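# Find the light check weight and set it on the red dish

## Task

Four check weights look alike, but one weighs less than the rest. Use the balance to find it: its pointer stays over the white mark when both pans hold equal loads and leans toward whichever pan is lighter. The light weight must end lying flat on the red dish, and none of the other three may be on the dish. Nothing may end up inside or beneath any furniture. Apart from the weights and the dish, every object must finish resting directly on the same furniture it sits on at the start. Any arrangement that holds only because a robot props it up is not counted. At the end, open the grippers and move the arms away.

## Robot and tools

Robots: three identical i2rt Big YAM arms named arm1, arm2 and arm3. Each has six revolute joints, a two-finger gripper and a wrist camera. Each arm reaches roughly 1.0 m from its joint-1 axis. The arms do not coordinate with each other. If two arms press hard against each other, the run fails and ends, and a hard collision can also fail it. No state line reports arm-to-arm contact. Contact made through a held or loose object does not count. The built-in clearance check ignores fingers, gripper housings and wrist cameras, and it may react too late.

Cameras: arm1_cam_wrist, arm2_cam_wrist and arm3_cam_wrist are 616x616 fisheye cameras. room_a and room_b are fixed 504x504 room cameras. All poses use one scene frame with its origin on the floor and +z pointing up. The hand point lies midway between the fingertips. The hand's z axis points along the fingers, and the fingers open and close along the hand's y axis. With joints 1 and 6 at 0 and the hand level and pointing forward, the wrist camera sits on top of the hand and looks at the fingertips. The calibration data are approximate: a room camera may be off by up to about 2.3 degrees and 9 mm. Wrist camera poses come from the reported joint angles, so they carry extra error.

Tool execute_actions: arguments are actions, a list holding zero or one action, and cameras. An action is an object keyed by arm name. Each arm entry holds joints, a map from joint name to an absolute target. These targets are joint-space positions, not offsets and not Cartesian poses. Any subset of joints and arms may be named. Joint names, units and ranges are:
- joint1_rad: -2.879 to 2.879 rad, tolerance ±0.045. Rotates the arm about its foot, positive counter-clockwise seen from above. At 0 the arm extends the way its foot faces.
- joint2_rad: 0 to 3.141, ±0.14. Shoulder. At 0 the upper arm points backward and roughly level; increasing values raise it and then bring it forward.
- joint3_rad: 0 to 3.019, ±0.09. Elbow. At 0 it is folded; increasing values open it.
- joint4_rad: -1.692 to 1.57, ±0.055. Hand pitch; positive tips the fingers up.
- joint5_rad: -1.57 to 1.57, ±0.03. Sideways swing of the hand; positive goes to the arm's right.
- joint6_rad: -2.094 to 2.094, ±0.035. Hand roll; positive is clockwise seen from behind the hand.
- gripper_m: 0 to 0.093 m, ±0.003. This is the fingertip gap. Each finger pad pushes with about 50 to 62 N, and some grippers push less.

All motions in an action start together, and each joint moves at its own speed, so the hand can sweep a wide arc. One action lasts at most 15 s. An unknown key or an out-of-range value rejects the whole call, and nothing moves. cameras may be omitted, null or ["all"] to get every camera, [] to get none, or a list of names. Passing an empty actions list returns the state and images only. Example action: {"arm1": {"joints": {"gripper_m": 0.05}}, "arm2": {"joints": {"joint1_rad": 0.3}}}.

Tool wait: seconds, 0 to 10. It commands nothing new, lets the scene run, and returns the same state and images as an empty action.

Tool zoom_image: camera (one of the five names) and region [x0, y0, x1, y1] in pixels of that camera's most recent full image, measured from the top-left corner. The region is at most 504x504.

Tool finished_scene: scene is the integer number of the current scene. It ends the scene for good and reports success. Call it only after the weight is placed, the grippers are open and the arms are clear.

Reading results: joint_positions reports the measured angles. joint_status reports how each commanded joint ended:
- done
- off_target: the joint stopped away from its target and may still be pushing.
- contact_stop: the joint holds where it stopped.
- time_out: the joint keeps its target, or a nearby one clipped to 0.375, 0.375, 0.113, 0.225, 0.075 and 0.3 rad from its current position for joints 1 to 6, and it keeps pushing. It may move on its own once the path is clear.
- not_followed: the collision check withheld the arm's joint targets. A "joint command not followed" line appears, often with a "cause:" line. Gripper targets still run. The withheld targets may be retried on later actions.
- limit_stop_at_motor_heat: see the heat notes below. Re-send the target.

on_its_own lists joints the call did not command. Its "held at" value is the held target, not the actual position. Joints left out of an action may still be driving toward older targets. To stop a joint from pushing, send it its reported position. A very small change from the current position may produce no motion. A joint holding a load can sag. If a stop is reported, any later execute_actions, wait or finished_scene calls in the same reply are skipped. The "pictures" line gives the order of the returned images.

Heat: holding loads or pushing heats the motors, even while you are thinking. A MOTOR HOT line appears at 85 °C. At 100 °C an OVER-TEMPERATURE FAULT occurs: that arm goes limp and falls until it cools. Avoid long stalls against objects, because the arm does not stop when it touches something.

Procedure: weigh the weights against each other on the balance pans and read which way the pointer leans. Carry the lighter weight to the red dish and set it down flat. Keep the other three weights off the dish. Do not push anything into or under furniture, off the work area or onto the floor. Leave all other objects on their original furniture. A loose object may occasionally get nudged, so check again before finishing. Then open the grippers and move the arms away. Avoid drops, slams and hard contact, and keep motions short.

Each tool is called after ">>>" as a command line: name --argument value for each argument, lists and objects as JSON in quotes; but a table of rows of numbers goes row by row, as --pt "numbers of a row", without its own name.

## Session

>>> execute_actions --actions '[]'

Scene clock: 0.00 s.
arm1.joint_positions: joint1_rad=+0.788 joint2_rad=+0.401 joint3_rad=+1.492 joint4_rad=-1.596 joint5_rad=+0.086 joint6_rad=+0.603 gripper_m=+0.094
arm1.joint_status: not commanded
arm1.hand: x=+0.9347 y=+0.2966 z=+1.3896 quat_wxyz=(+0.000, +0.727, -0.460, -0.510) (m; scene frame)
arm2.joint_positions: joint1_rad=+0.030 joint2_rad=+0.610 joint3_rad=+1.372 joint4_rad=-1.622 joint5_rad=-0.038 joint6_rad=+0.137 gripper_m=+0.094
arm2.joint_status: not commanded
arm2.hand: x=-0.0691 y=-0.3301 z=+1.3609 quat_wxyz=(-0.267, -0.713, -0.612, +0.213) (m; scene frame)
arm3.joint_positions: joint1_rad=+0.530 joint2_rad=+0.635 joint3_rad=+1.658 joint4_rad=-1.627 joint5_rad=-0.294 joint6_rad=-0.470 gripper_m=+0.094
arm3.joint_status: not commanded
arm3.hand: x=-0.8183 y=-0.2220 z=+1.4150 quat_wxyz=(-0.411, -0.210, -0.856, +0.234) (m; scene frame)
pictures: arm1_cam_wrist, arm2_cam_wrist, arm3_cam_wrist, room_a, room_b
camera_calibration (this result's frames):
arm1_cam_wrist: T_world_to_cam=[[0.669972, 0.577368, -0.466673, -0.148821], [0.487016, -0.81626, -0.310701, 0.224246], [-0.560315, -0.0191166, -0.828059, 1.80591], [0, 0, 0, 1]] pos_world=[1.00237, 0.303491, 1.49562]
arm2_cam_wrist: T_world_to_cam=[[-0.987245, 0.102402, -0.121903, 0.134028], [0.11116, 0.991519, -0.0673373, 0.435239], [0.113974, -0.0800291, -0.990255, 1.45141], [0, 0, 0, 1]] pos_world=[-0.0814863, -0.329117, 1.48292]
arm3_cam_wrist: T_world_to_cam=[[-0.558337, -0.800703, 0.217104, -0.939393], [-0.813269, 0.47657, -0.33388, -0.0859702], [0.163873, -0.362981, -0.917273, 1.47628], [0, 0, 0, 1]] pos_world=[-0.836337, -0.175343, 1.52939]
Images, in order (width x height): arm1_cam_wrist 616x616, arm2_cam_wrist 616x616, arm3_cam_wrist 616x616, room_a 504x504, room_b 504x504.

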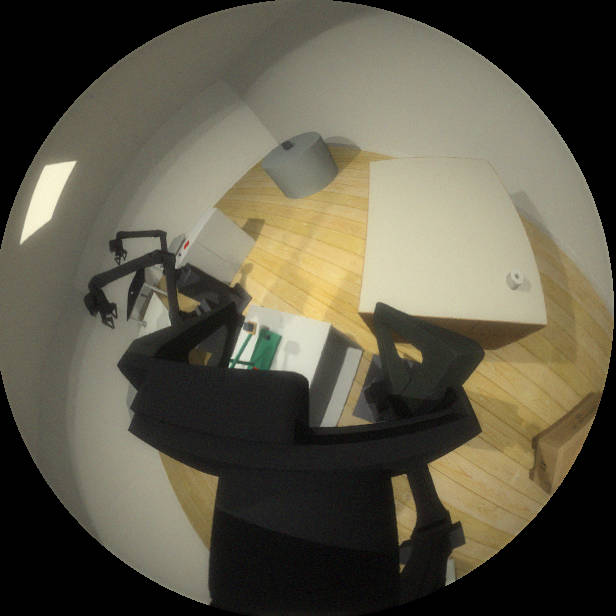

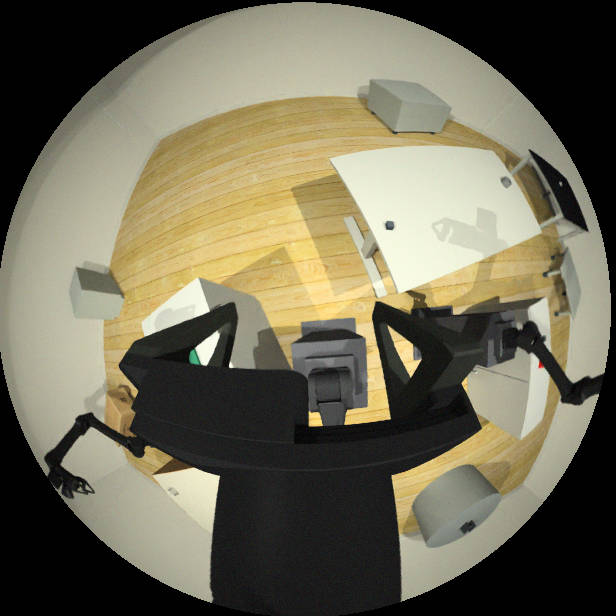

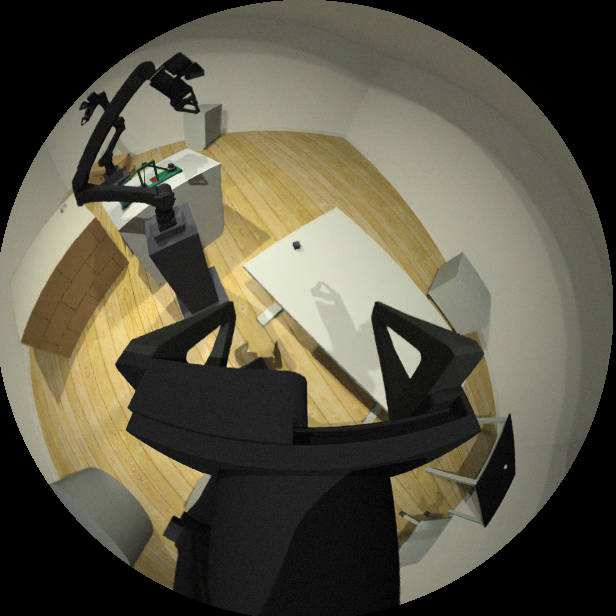

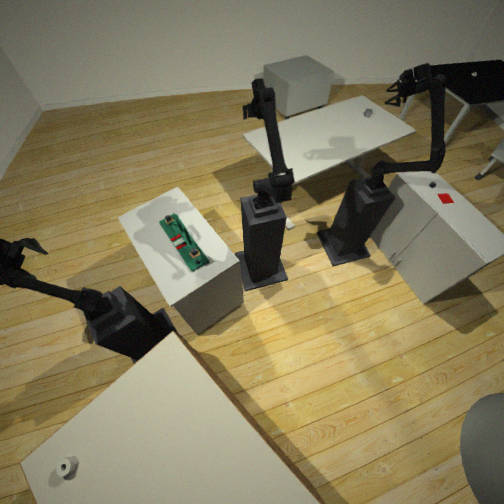

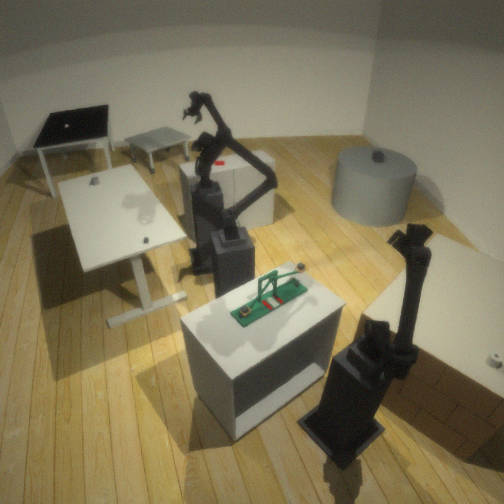

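>>> zoom_image --camera "room_b" --region '[210, 250, 330, 340]'

>>> zoom_image --camera "room_a" --region '[140, 200, 230, 285]'

>>> zoom_image --camera "arm3_cam_wrist" --region '[90, 140, 230, 230]'

>>> zoom_image --camera "arm1_cam_wrist" --region '[200, 300, 320, 390]'

Region (210, 250, 330, 340) of room_b's 504x504 image, scaled by 4.200, with more detail than that image has; it fills the top 378 rows of this view, and the rest is white.

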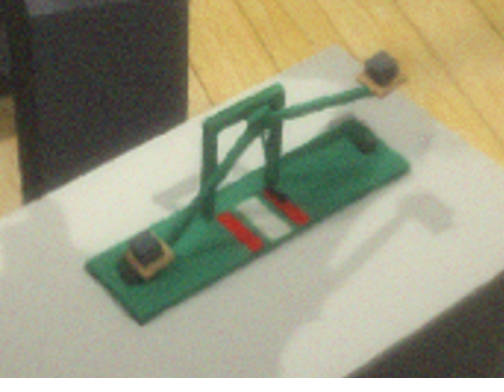

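Region (140, 200, 230, 285) of room_a's 504x504 image, scaled by 5.600, with more detail than that image has.

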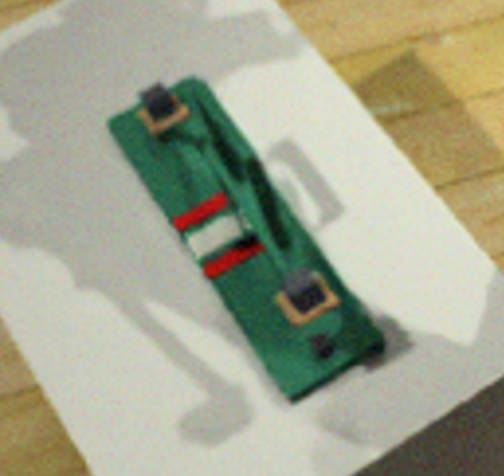

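Region (90, 140, 230, 230) of arm3_cam_wrist's 616x616 image, scaled by 3.600, with more detail than that image has; it fills the top 324 rows of this view, and the rest is white.

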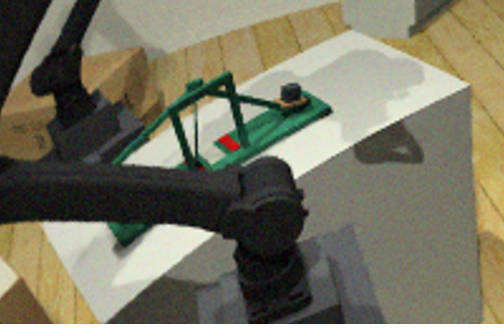

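Region (200, 300, 320, 390) of arm1_cam_wrist's 616x616 image, scaled by 4.200, with more detail than that image has; it fills the top 378 rows of this view, and the rest is white.

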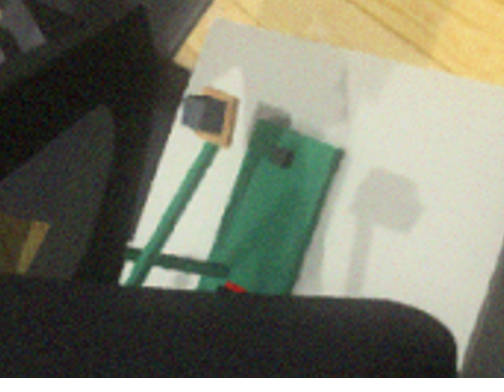

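>>> zoom_image --camera "room_a" --region '[370, 150, 504, 310]'

>>> zoom_image --camera "room_b" --region '[160, 130, 290, 240]'

>>> zoom_image --camera "room_b" --region '[40, 150, 200, 290]'

>>> zoom_image --camera "room_a" --region '[230, 80, 430, 200]'

Region (370, 150, 504, 310) of room_a's 504x504 image, scaled by 3.150, with more detail than that image has; it fills the left 422 columns of this view, and the rest is white.

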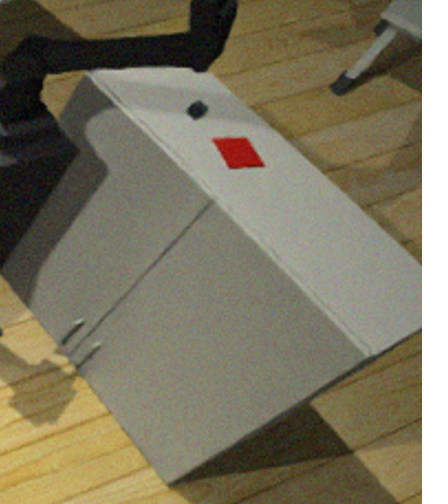

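Region (160, 130, 290, 240) of room_b's 504x504 image, scaled by 3.877, with more detail than that image has; it fills the top 426 rows of this view, and the rest is white.

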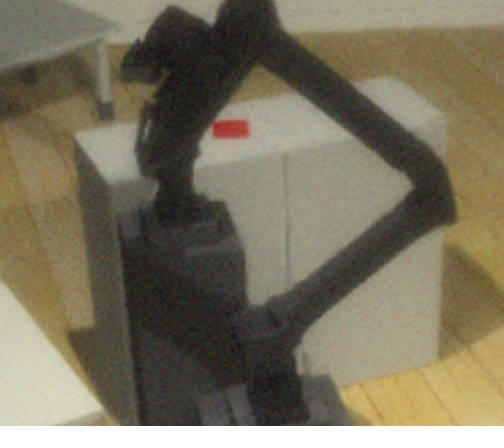

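Region (40, 150, 200, 290) of room_b's 504x504 image, scaled by 3.150, with more detail than that image has; it fills the top 441 rows of this view, and the rest is white.

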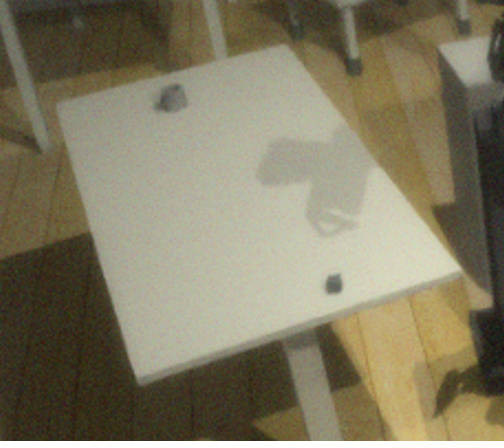

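Region (230, 80, 430, 200) of room_a's 504x504 image, scaled by 2.520, with more detail than that image has; it fills the top 302 rows of this view, and the rest is white.

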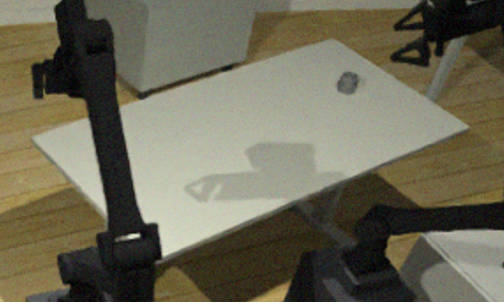

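>>> zoom_image --camera "arm1_cam_wrist" --region '[140, 190, 270, 300]'

>>> zoom_image --camera "arm2_cam_wrist" --region '[450, 280, 616, 450]'

>>> zoom_image --camera "arm2_cam_wrist" --region '[310, 130, 560, 310]'

>>> zoom_image --camera "arm3_cam_wrist" --region '[220, 190, 470, 420]'

Region (140, 190, 270, 300) of arm1_cam_wrist's 616x616 image, scaled by 3.877, with more detail than that image has; it fills the top 426 rows of this view, and the rest is white.

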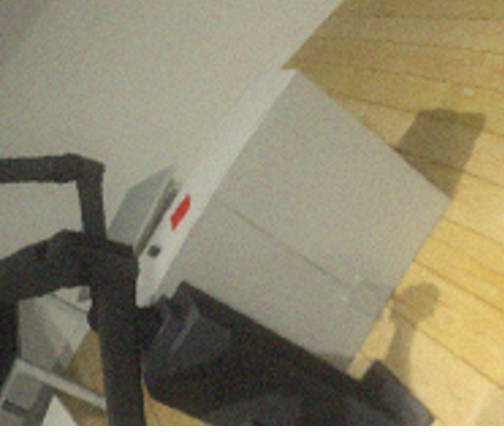

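Region (450, 280, 616, 450) of arm2_cam_wrist's 616x616 image, scaled by 2.965, with more detail than that image has; it fills the left 492 columns of this view, and the rest is white.

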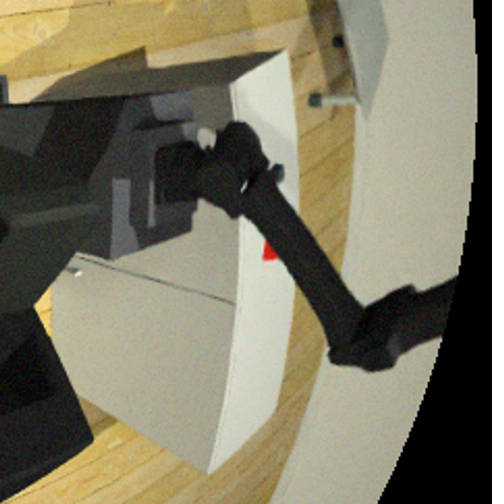

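Region (310, 130, 560, 310) of arm2_cam_wrist's 616x616 image, scaled by 2.016, with more detail than that image has; it fills the top 363 rows of this view, and the rest is white.

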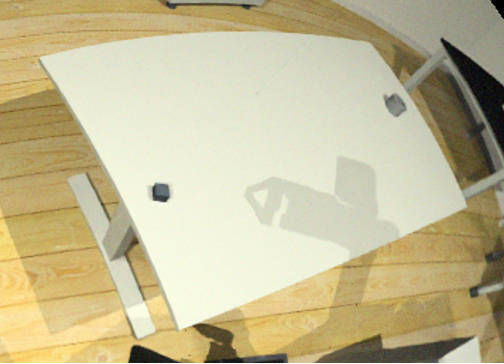

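Region (220, 190, 470, 420) of arm3_cam_wrist's 616x616 image, scaled by 2.016, with more detail than that image has; it fills the top 464 rows of this view, and the rest is white.

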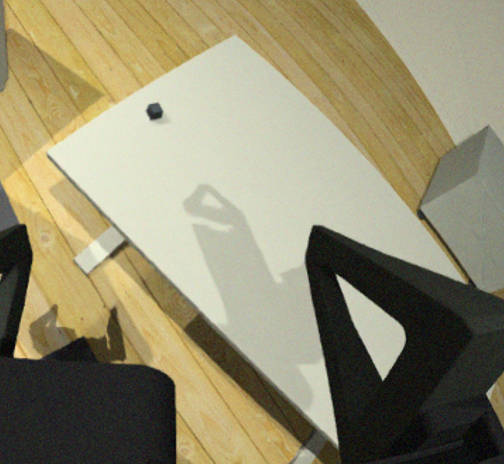

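>>> execute_actions --actions '[{"arm2": {"joints": {"joint1_rad": 2.148, "joint2_rad": 1.785, "joint3_rad": 1.575, "joint4_rad": -1.297, "joint5_rad": 0.0, "joint6_rad": -1.357, "gripper_m": 0.07}}, "arm3": {"joints": {"joint1_rad": -1.945, "joint2_rad": 1.84, "joint3_rad": 1.62, "joint4_rad": -1.33, "joint5_rad": 0.0, "joint6_rad": 0.0, "gripper_m": 0.07}}}]'

Scene clock: 12.30 s.
arm1.joint_positions: joint1_rad=+0.788 joint2_rad=+0.401 joint3_rad=+1.492 joint4_rad=-1.596 joint5_rad=+0.086 joint6_rad=+0.603 gripper_m=+0.094
arm1.joint_status: not commanded
arm1.hand: x=+0.9347 y=+0.2966 z=+1.3896 quat_wxyz=(+0.000, +0.727, -0.460, -0.510) (m; scene frame)
arm2.joint_positions: joint1_rad=+2.156 joint2_rad=+1.786 joint3_rad=+1.568 joint4_rad=-1.291 joint5_rad=-0.002 joint6_rad=-1.347 gripper_m=+0.070
arm2.joint_status: all done
arm2.hand: x=+0.4134 y=+0.1413 z=+1.0471 quat_wxyz=(-0.036, +0.805, -0.592, +0.009) (m; scene frame)
arm3.joint_positions: joint1_rad=-1.950 joint2_rad=+1.854 joint3_rad=+1.612 joint4_rad=-1.323 joint5_rad=+0.000 joint6_rad=-0.007 gripper_m=+0.070
arm3.joint_status: all done
arm3.hand: x=-1.4440 y=+0.1402 z=+0.9602 quat_wxyz=(+0.003, -0.976, +0.218, +0.008) (m; scene frame)
pictures: arm1_cam_wrist, arm2_cam_wrist, arm3_cam_wrist, room_a, room_b
camera_calibration (this result's frames):
arm1_cam_wrist: T_world_to_cam=[[0.669972, 0.577368, -0.466673, -0.148821], [0.487016, -0.81626, -0.310701, 0.224246], [-0.560315, -0.0191166, -0.828059, 1.80591], [0, 0, 0, 1]] pos_world=[1.00237, 0.303491, 1.49562]
arm2_cam_wrist: T_world_to_cam=[[0.952092, 0.299406, 0.0622576, -0.49854], [0.215518, -0.801362, 0.558006, -0.551549], [0.216961, -0.517856, -0.827498, 0.972357], [0, 0, 0, 1]] pos_world=[0.382561, 0.210816, 1.14343]
arm3_cam_wrist: T_world_to_cam=[[0.436453, 0.899727, 0.000624719, 0.505957], [0.741009, -0.359853, 0.566931, 0.577446], [0.510308, -0.246976, -0.823765, 1.68731], [0, 0, 0, 1]] pos_world=[-1.50977, 0.169298, 1.06226]
Images, in order (width x height): arm1_cam_wrist 616x616, arm2_cam_wrist 616x616, arm3_cam_wrist 616x616, room_a 504x504, room_b 504x504.

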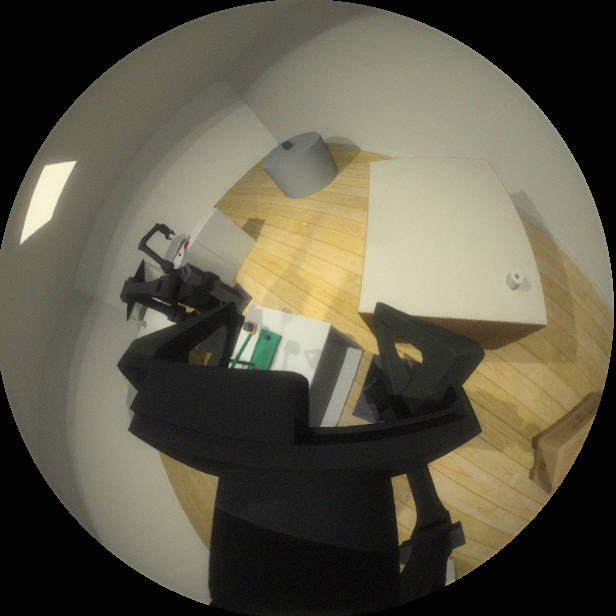

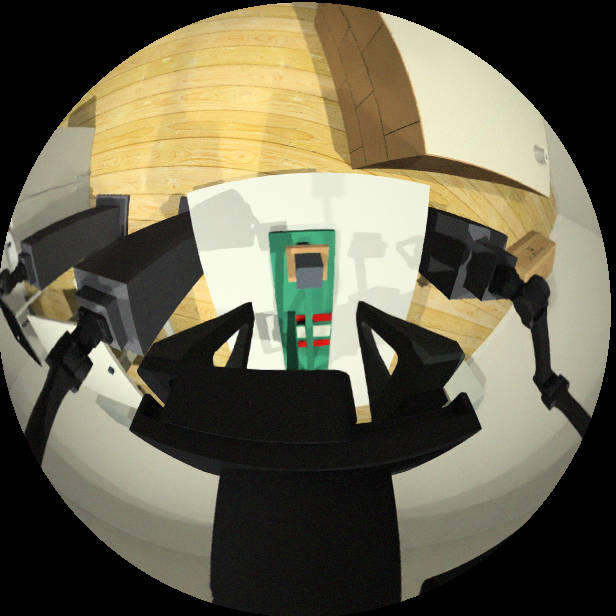

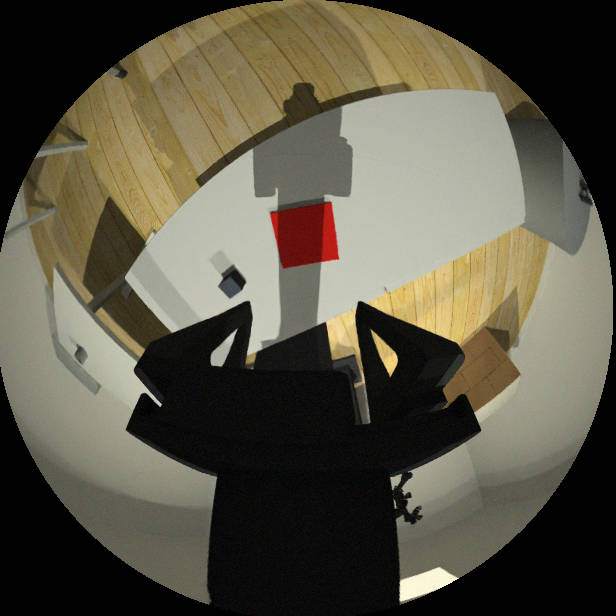

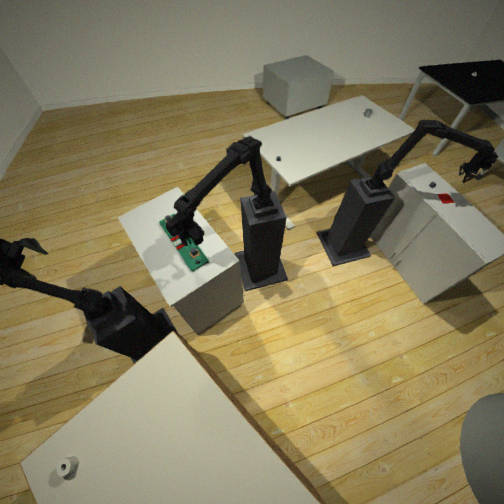

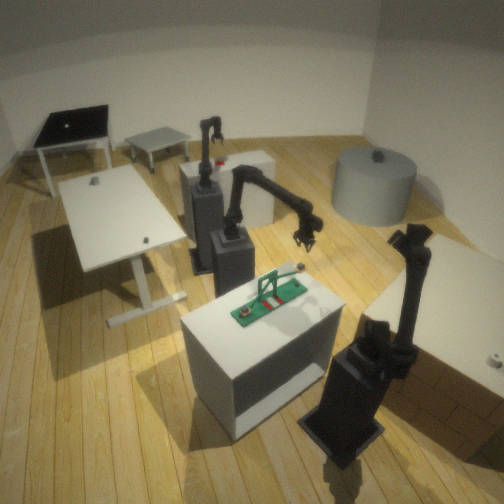

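>>> zoom_image --camera "arm2_cam_wrist" --region '[240, 215, 380, 375]'

>>> zoom_image --camera "arm3_cam_wrist" --region '[200, 180, 380, 320]'

Region (240, 215, 380, 375) of arm2_cam_wrist's 616x616 image, scaled by 3.150, with more detail than that image has; it fills the left 441 columns of this view, and the rest is white.

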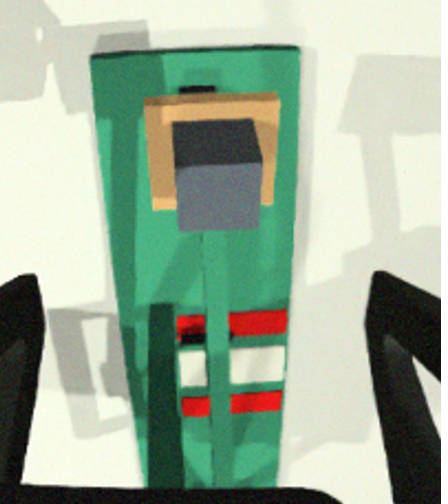

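Region (200, 180, 380, 320) of arm3_cam_wrist's 616x616 image, scaled by 2.800, with more detail than that image has.

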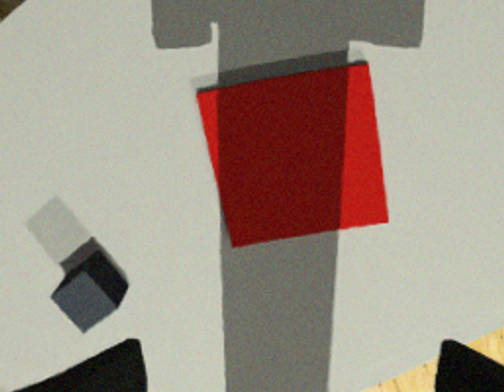

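>>> execute_actions --actions '[{"arm2": {"joints": {"joint1_rad": 2.107, "joint2_rad": 1.95, "joint3_rad": 1.49, "joint4_rad": -1.118, "joint6_rad": -1.395, "gripper_m": 0.085}}, "arm3": {"joints": {"joint1_rad": -1.35}}}]' --cameras '["arm2_cam_wrist", "room_b", "arm1_cam_wrist"]'

Scene clock: 20.67 s.
arm1.joint_positions: joint1_rad=+0.788 joint2_rad=+0.401 joint3_rad=+1.492 joint4_rad=-1.596 joint5_rad=+0.086 joint6_rad=+0.603 gripper_m=+0.094
arm1.joint_status: not commanded
arm1.hand: x=+0.9347 y=+0.2966 z=+1.3896 quat_wxyz=(+0.000, +0.727, -0.460, -0.510) (m; scene frame)
arm2.joint_positions: joint1_rad=+2.106 joint2_rad=+1.954 joint3_rad=+1.480 joint4_rad=-1.126 joint5_rad=-0.001 joint6_rad=-1.385 gripper_m=+0.085
arm2.joint_status: all done
arm2.hand: x=+0.4288 y=+0.1194 z=+0.9248 quat_wxyz=(+0.006, +0.802, -0.597, -0.010) (m; scene frame)
arm3.joint_positions: joint1_rad=-1.353 joint2_rad=+1.854 joint3_rad=+1.612 joint4_rad=-1.323 joint5_rad=-0.001 joint6_rad=-0.006 gripper_m=+0.070
arm3.joint_status: all done
arm3.hand: x=-1.4936 y=-0.1888 z=+0.9588 quat_wxyz=(+0.002, -0.997, -0.078, +0.007) (m; scene frame)
pictures: arm1_cam_wrist, arm2_cam_wrist, room_b
camera_calibration (this result's frames):
arm1_cam_wrist: T_world_to_cam=[[0.669972, 0.577368, -0.466673, -0.148821], [0.487016, -0.81626, -0.310701, 0.224246], [-0.560315, -0.0191166, -0.828059, 1.80591], [0, 0, 0, 1]] pos_world=[1.00237, 0.303491, 1.49562]
arm2_cam_wrist: T_world_to_cam=[[0.956676, 0.289882, -0.0271888, -0.417179], [0.252177, -0.77831, 0.575014, -0.538426], [0.145525, -0.556959, -0.817692, 0.88267], [0, 0, 0, 1]] pos_world=[0.406434, 0.193481, 1.02001]
Images, in order (width x height): arm1_cam_wrist 616x616, arm2_cam_wrist 616x616, room_b 504x504.

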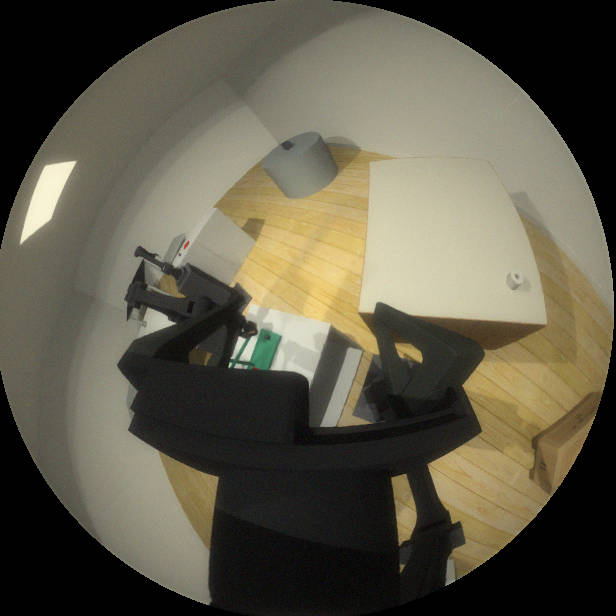

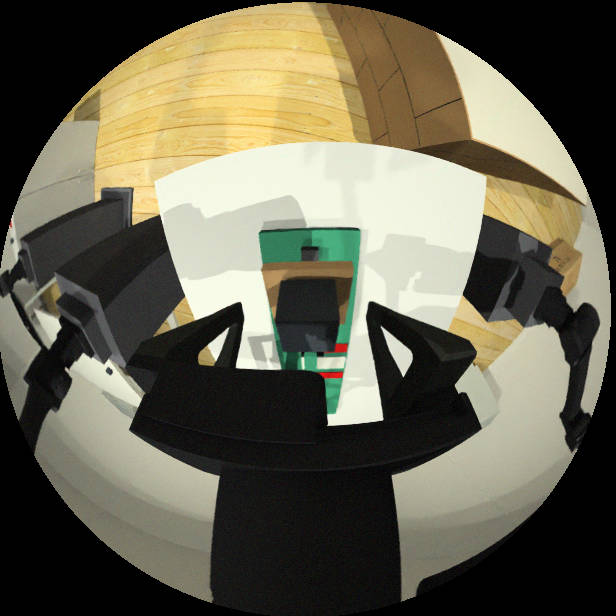

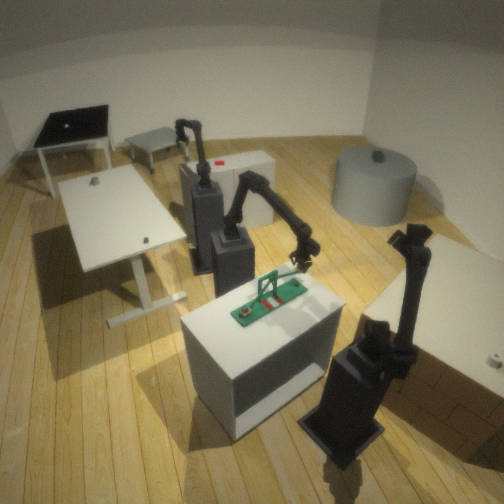

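>>> zoom_image --camera "arm2_cam_wrist" --region '[220, 220, 400, 390]'

Region (220, 220, 400, 390) of arm2_cam_wrist's 616x616 image, scaled by 2.800, with more detail than that image has.

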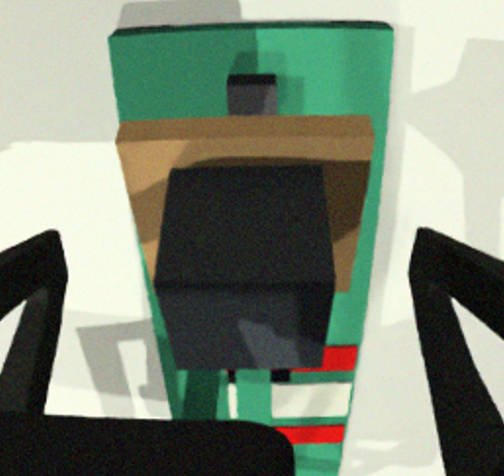

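>>> execute_actions --actions '[{"arm2": {"joints": {"joint1_rad": 2.124, "joint2_rad": 1.93, "gripper_m": 0.057}}, "arm3": {"joints": {"joint1_rad": -0.95}}}]' --cameras '["arm2_cam_wrist"]'

Scene clock: 25.07 s.
arm1.joint_positions: joint1_rad=+0.788 joint2_rad=+0.401 joint3_rad=+1.492 joint4_rad=-1.596 joint5_rad=+0.086 joint6_rad=+0.603 gripper_m=+0.094
arm1.joint_status: not commanded
arm1.hand: x=+0.9347 y=+0.2966 z=+1.3896 quat_wxyz=(+0.000, +0.727, -0.460, -0.510) (m; scene frame)
arm2.joint_positions: joint1_rad=+2.115 joint2_rad=+1.954 joint3_rad=+1.480 joint4_rad=-1.125 joint5_rad=-0.001 joint6_rad=-1.385 gripper_m=+0.057
arm2.joint_status: all done
arm2.hand: x=+0.4266 y=+0.1237 z=+0.9249 quat_wxyz=(+0.006, +0.805, -0.594, -0.010) (m; scene frame)
arm3.joint_positions: joint1_rad=-0.956 joint2_rad=+1.854 joint3_rad=+1.612 joint4_rad=-1.323 joint5_rad=-0.001 joint6_rad=-0.006 gripper_m=+0.070
arm3.joint_status: all done
arm3.hand: x=-1.4177 y=-0.3984 z=+0.9569 quat_wxyz=(+0.002, -0.962, -0.273, +0.007) (m; scene frame)
pictures: arm2_cam_wrist
camera_calibration (this result's frames):
arm2_cam_wrist: T_world_to_cam=[[0.953996, 0.298627, -0.026698, -0.416757], [0.25902, -0.776059, 0.575014, -0.537685], [0.150996, -0.555476, -0.817708, 0.882975], [0, 0, 0, 1]] pos_world=[0.403531, 0.197652, 1.02007]
Images, in order (width x height): arm2_cam_wrist 616x616.

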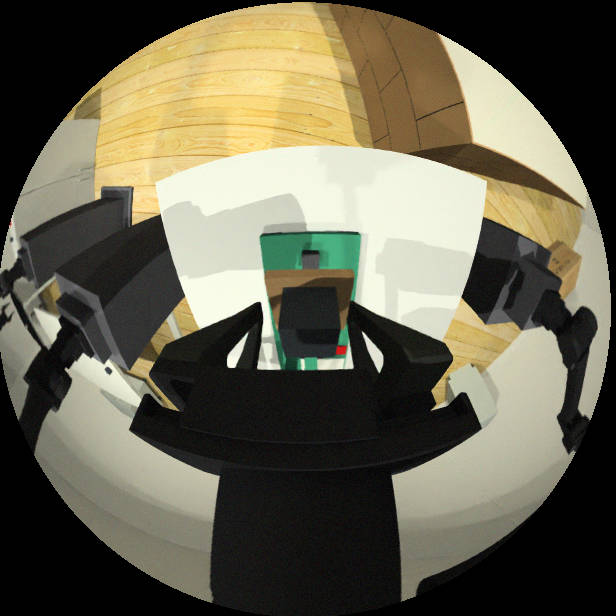

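>>> zoom_image --camera "arm2_cam_wrist" --region '[230, 240, 390, 380]'

Region (230, 240, 390, 380) of arm2_cam_wrist's 616x616 image, scaled by 3.150, with more detail than that image has; it fills the top 441 rows of this view, and the rest is white.

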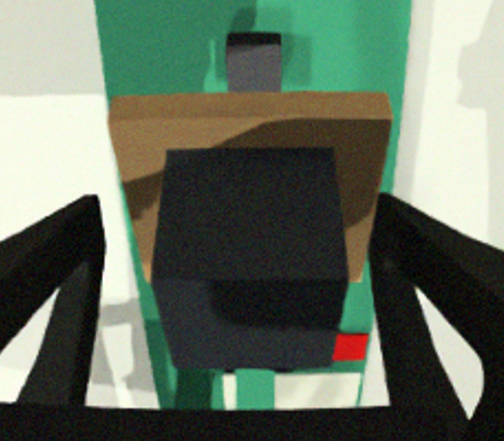

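>>> execute_actions --actions '[{"arm2": {"joints": {"gripper_m": 0.02}}}]' --cameras '["arm2_cam_wrist"]'

Scene clock: 26.63 s.
arm1.joint_positions: joint1_rad=+0.788 joint2_rad=+0.401 joint3_rad=+1.492 joint4_rad=-1.596 joint5_rad=+0.086 joint6_rad=+0.603 gripper_m=+0.094
arm1.joint_status: not commanded
arm1.hand: x=+0.9347 y=+0.2966 z=+1.3896 quat_wxyz=(+0.000, +0.727, -0.460, -0.510) (m; scene frame)
arm2.joint_positions: joint1_rad=+2.115 joint2_rad=+1.954 joint3_rad=+1.480 joint4_rad=-1.113 joint5_rad=+0.001 joint6_rad=-1.387 gripper_m=+0.041
arm2.joint_status: gripper_m off_target (ended at +0.041, target +0.020)
arm2.hand: x=+0.4296 y=+0.1248 z=+0.9249 quat_wxyz=(+0.001, +0.805, -0.593, -0.006) (m; scene frame)
arm3.joint_positions: joint1_rad=-0.956 joint2_rad=+1.854 joint3_rad=+1.612 joint4_rad=-1.323 joint5_rad=-0.001 joint6_rad=-0.006 gripper_m=+0.070
arm3.joint_status: not commanded
arm3.hand: x=-1.4177 y=-0.3984 z=+0.9569 quat_wxyz=(+0.002, -0.962, -0.273, +0.007) (m; scene frame)
pictures: arm2_cam_wrist
camera_calibration (this result's frames):
arm2_cam_wrist: T_world_to_cam=[[0.953937, 0.299688, -0.0138275, -0.431895], [0.2527, -0.77782, 0.575446, -0.535084], [0.161699, -0.552434, -0.817723, 0.878104], [0, 0, 0, 1]] pos_world=[0.405228, 0.198329, 1.01999]
Images, in order (width x height): arm2_cam_wrist 616x616.

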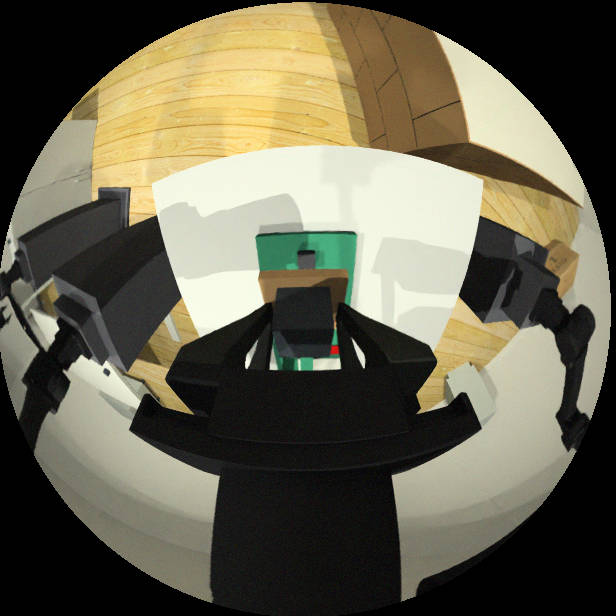

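>>> zoom_image --camera "arm2_cam_wrist" --region '[230, 240, 390, 380]'

Region (230, 240, 390, 380) of arm2_cam_wrist's 616x616 image, scaled by 3.150, with more detail than that image has; it fills the top 441 rows of this view, and the rest is white.

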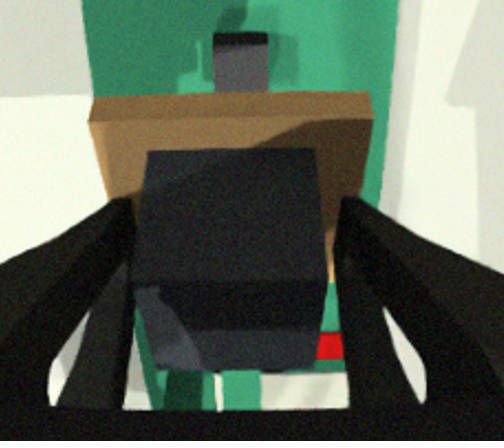

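>>> execute_actions --actions '[{"arm2": {"joints": {"joint2_rad": 1.915, "joint4_rad": -1.113, "gripper_m": 0.056}}}]' --cameras '["arm2_cam_wrist"]'

Scene clock: 29.27 s.
arm1.joint_positions: joint1_rad=+0.788 joint2_rad=+0.401 joint3_rad=+1.492 joint4_rad=-1.596 joint5_rad=+0.086 joint6_rad=+0.603 gripper_m=+0.094
arm1.joint_status: not commanded
arm1.hand: x=+0.9347 y=+0.2966 z=+1.3896 quat_wxyz=(+0.000, +0.727, -0.460, -0.510) (m; scene frame)
arm2.joint_positions: joint1_rad=+2.115 joint2_rad=+1.934 joint3_rad=+1.480 joint4_rad=-1.112 joint5_rad=+0.001 joint6_rad=-1.387 gripper_m=+0.056
arm2.joint_status: all done
arm2.hand: x=+0.4312 y=+0.1257 z=+0.9358 quat_wxyz=(-0.009, +0.805, -0.593, -0.001) (m; scene frame)
arm3.joint_positions: joint1_rad=-0.956 joint2_rad=+1.854 joint3_rad=+1.612 joint4_rad=-1.323 joint5_rad=-0.001 joint6_rad=-0.006 gripper_m=+0.070
arm3.joint_status: not commanded
arm3.hand: x=-1.4177 y=-0.3984 z=+0.9569 quat_wxyz=(+0.002, -0.962, -0.273, +0.007) (m; scene frame)
pictures: arm2_cam_wrist
camera_calibration (this result's frames):
arm2_cam_wrist: T_world_to_cam=[[0.953958, 0.299862, 0.0068158, -0.452923], [0.242159, -0.783397, 0.572406, -0.532965], [0.176982, -0.544401, -0.819942, 0.881812], [0, 0, 0, 1]] pos_world=[0.405066, 0.198351, 1.03119]
Images, in order (width x height): arm2_cam_wrist 616x616.

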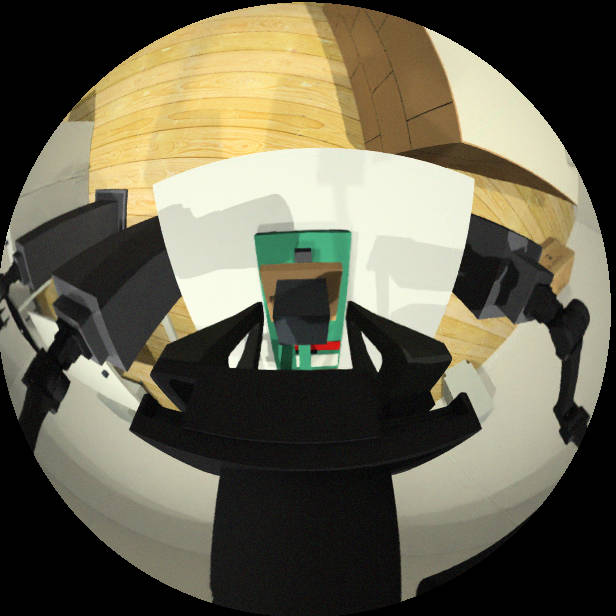

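>>> execute_actions --actions '[{"arm2": {"joints": {"gripper_m": 0.02}}}]' --cameras '["arm2_cam_wrist", "arm3_cam_wrist"]'

Scene clock: 29.93 s.
arm1.joint_positions: joint1_rad=+0.788 joint2_rad=+0.401 joint3_rad=+1.492 joint4_rad=-1.596 joint5_rad=+0.086 joint6_rad=+0.603 gripper_m=+0.094
arm1.joint_status: not commanded
arm1.hand: x=+0.9347 y=+0.2966 z=+1.3896 quat_wxyz=(+0.000, +0.727, -0.460, -0.510) (m; scene frame)
arm2.joint_positions: joint1_rad=+2.115 joint2_rad=+1.934 joint3_rad=+1.480 joint4_rad=-1.112 joint5_rad=+0.001 joint6_rad=-1.387 gripper_m=+0.029
arm2.joint_status: gripper_m off_target (ended at +0.029, target +0.020)
arm2.hand: x=+0.4311 y=+0.1258 z=+0.9358 quat_wxyz=(-0.009, +0.805, -0.593, -0.001) (m; scene frame)
arm3.joint_positions: joint1_rad=-0.956 joint2_rad=+1.854 joint3_rad=+1.612 joint4_rad=-1.323 joint5_rad=-0.001 joint6_rad=-0.006 gripper_m=+0.070
arm3.joint_status: not commanded
arm3.hand: x=-1.4177 y=-0.3984 z=+0.9569 quat_wxyz=(+0.002, -0.962, -0.273, +0.007) (m; scene frame)
pictures: arm2_cam_wrist, arm3_cam_wrist
camera_calibration (this result's frames):
arm2_cam_wrist: T_world_to_cam=[[0.953959, 0.299871, 0.0063721, -0.452405], [0.242462, -0.783486, 0.572156, -0.532811], [0.176565, -0.544268, -0.82012, 0.882169], [0, 0, 0, 1]] pos_world=[0.405001, 0.198349, 1.03122]
arm3_cam_wrist: T_world_to_cam=[[-0.51559, 0.856806, 0.0071674, -0.393944], [0.70514, 0.419542, 0.571632, 0.621089], [0.48677, 0.299781, -0.820479, 1.71946], [0, 0, 0, 1]] pos_world=[-1.47805, -0.438501, 1.05857]
Images, in order (width x height): arm2_cam_wrist 616x616, arm3_cam_wrist 616x616.

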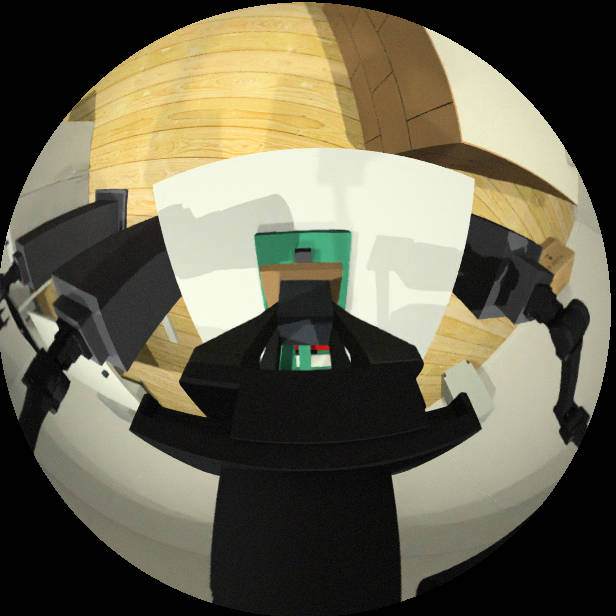

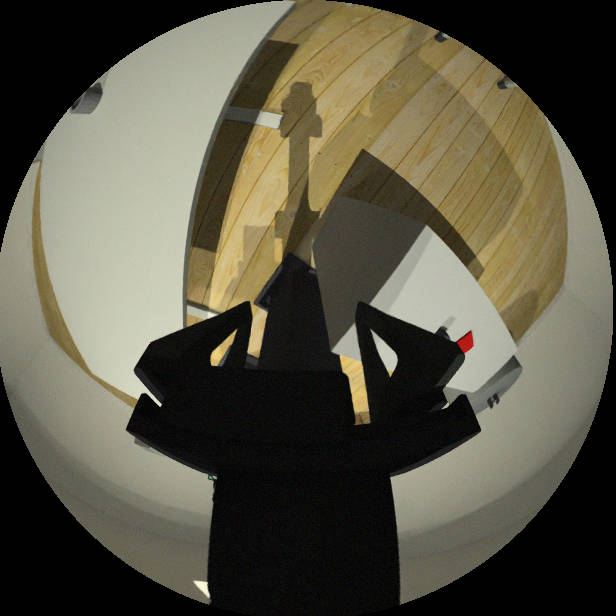

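>>> zoom_image --camera "arm2_cam_wrist" --region '[230, 240, 390, 380]'

Region (230, 240, 390, 380) of arm2_cam_wrist's 616x616 image, scaled by 3.150, with more detail than that image has; it fills the top 441 rows of this view, and the rest is white.

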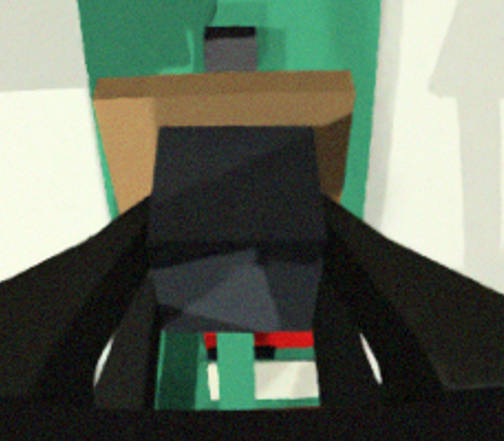

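>>> execute_actions --actions '[{"arm2": {"joints": {"joint1_rad": -0.25, "joint2_rad": 1.85, "joint3_rad": 1.915, "joint4_rad": -1.322, "joint6_rad": 0.008}}, "arm3": {"joints": {"joint1_rad": 0.293, "joint2_rad": 2.135, "joint3_rad": 1.735, "joint4_rad": -1.163, "joint6_rad": 1.5, "gripper_m": 0.09}}}]'

Scene clock: 39.83 s.
arm1.joint_positions: joint1_rad=+0.788 joint2_rad=+0.401 joint3_rad=+1.492 joint4_rad=-1.596 joint5_rad=+0.086 joint6_rad=+0.603 gripper_m=+0.094
arm1.joint_status: not commanded
arm1.hand: x=+0.9347 y=+0.2966 z=+1.3896 quat_wxyz=(+0.000, +0.727, -0.460, -0.510) (m; scene frame)
arm2.joint_positions: joint1_rad=-0.256 joint2_rad=+1.870 joint3_rad=+1.887 joint4_rad=-1.316 joint5_rad=+0.002 joint6_rad=-0.002 gripper_m=+0.029
arm2.joint_status: all done
arm2.hand: x=-0.2698 y=-0.7539 z=+1.1155 quat_wxyz=(-0.074, -0.802, -0.583, +0.105) (m; scene frame)
arm3.joint_positions: joint1_rad=+0.293 joint2_rad=+2.154 joint3_rad=+1.727 joint4_rad=-1.161 joint5_rad=-0.002 joint6_rad=+1.491 gripper_m=+0.090
arm3.joint_status: all done
arm3.hand: x=-0.7955 y=-0.7186 z=+0.8166 quat_wxyz=(+0.012, -0.988, -0.152, +0.004) (m; scene frame)
pictures: arm1_cam_wrist, arm2_cam_wrist, arm3_cam_wrist, room_a, room_b
camera_calibration (this result's frames):
arm1_cam_wrist: T_world_to_cam=[[0.669972, 0.577368, -0.466673, -0.148821], [0.487016, -0.81626, -0.310701, 0.224246], [-0.560315, -0.0191166, -0.828059, 1.80591], [0, 0, 0, 1]] pos_world=[1.00237, 0.303491, 1.49562]
arm2_cam_wrist: T_world_to_cam=[[-0.952782, 0.30365, -0.00163803, -0.0238297], [0.283165, 0.890427, 0.356311, 0.358811], [0.109653, 0.339023, -0.934366, 1.44981], [0, 0, 0, 1]] pos_world=[-0.283283, -0.803777, 1.22676]
arm3_cam_wrist: T_world_to_cam=[[-0.288592, 0.957136, 0.024609, 0.440631], [0.785462, 0.221975, 0.577734, 0.313885], [0.547508, 0.186059, -0.815854, 1.36027], [0, 0, 0, 1]] pos_world=[-0.864141, -0.744509, 0.917598]
Images, in order (width x height): arm1_cam_wrist 616x616, arm2_cam_wrist 616x616, arm3_cam_wrist 616x616, room_a 504x504, room_b 504x504.

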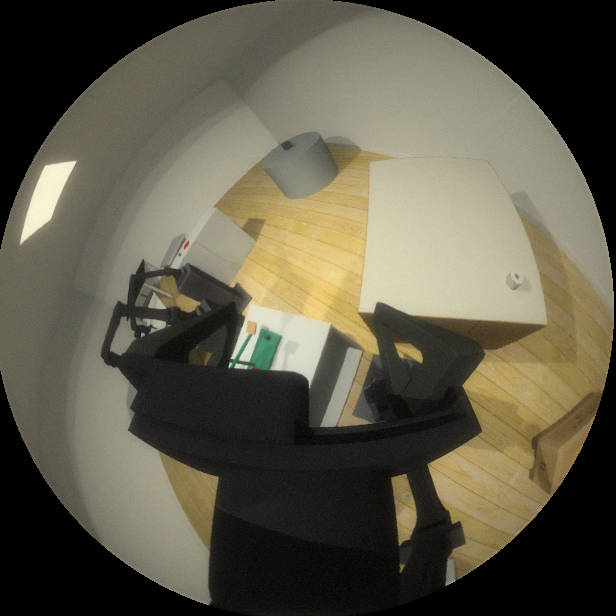

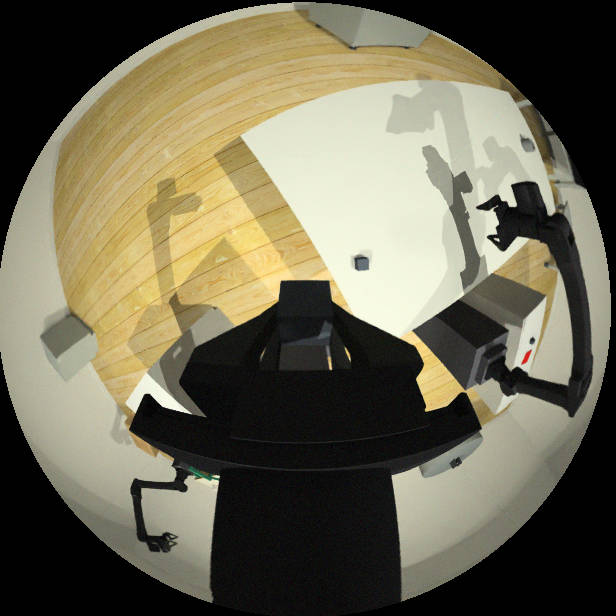

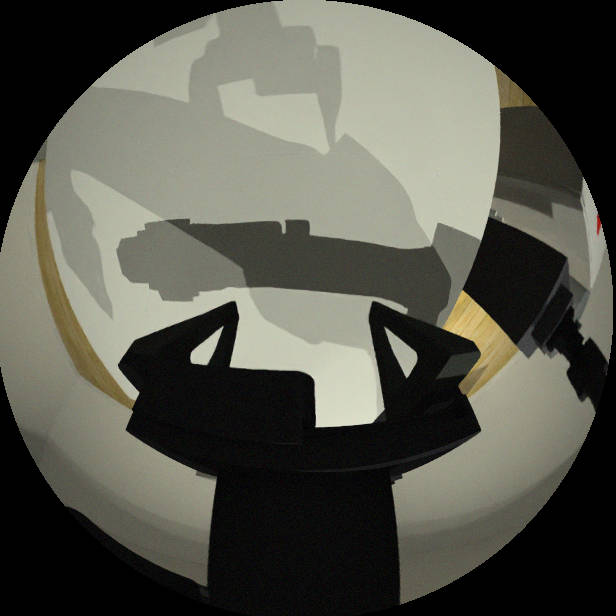

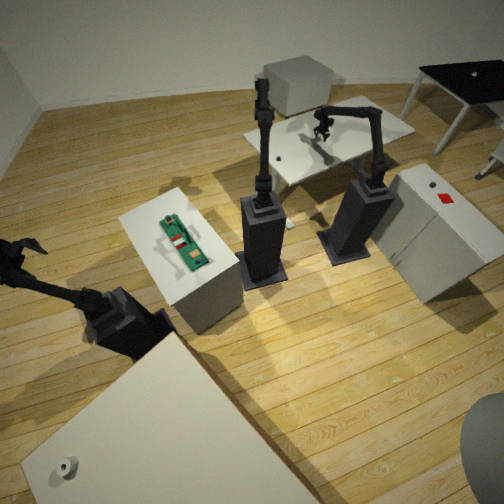

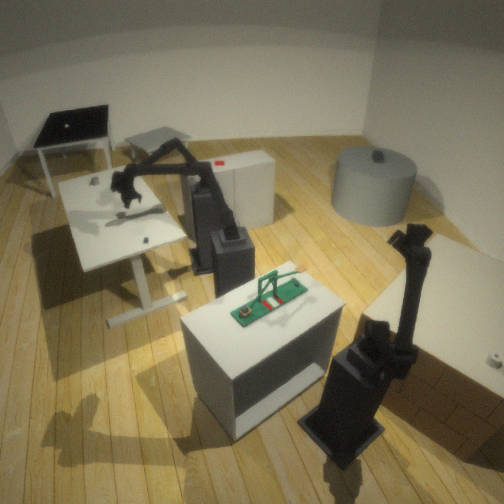

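>>> zoom_image --camera "arm2_cam_wrist" --region '[300, 220, 440, 350]'

Region (300, 220, 440, 350) of arm2_cam_wrist's 616x616 image, scaled by 3.600, with more detail than that image has; it fills the top 468 rows of this view, and the rest is white.

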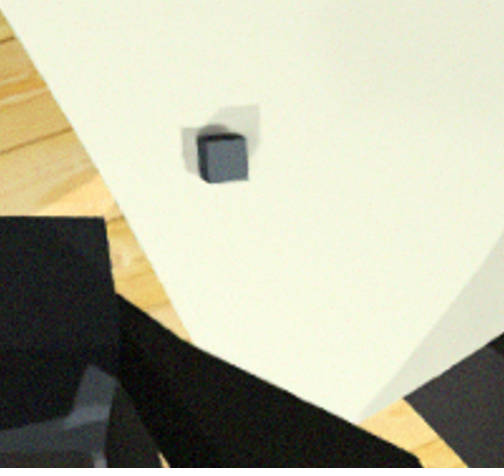

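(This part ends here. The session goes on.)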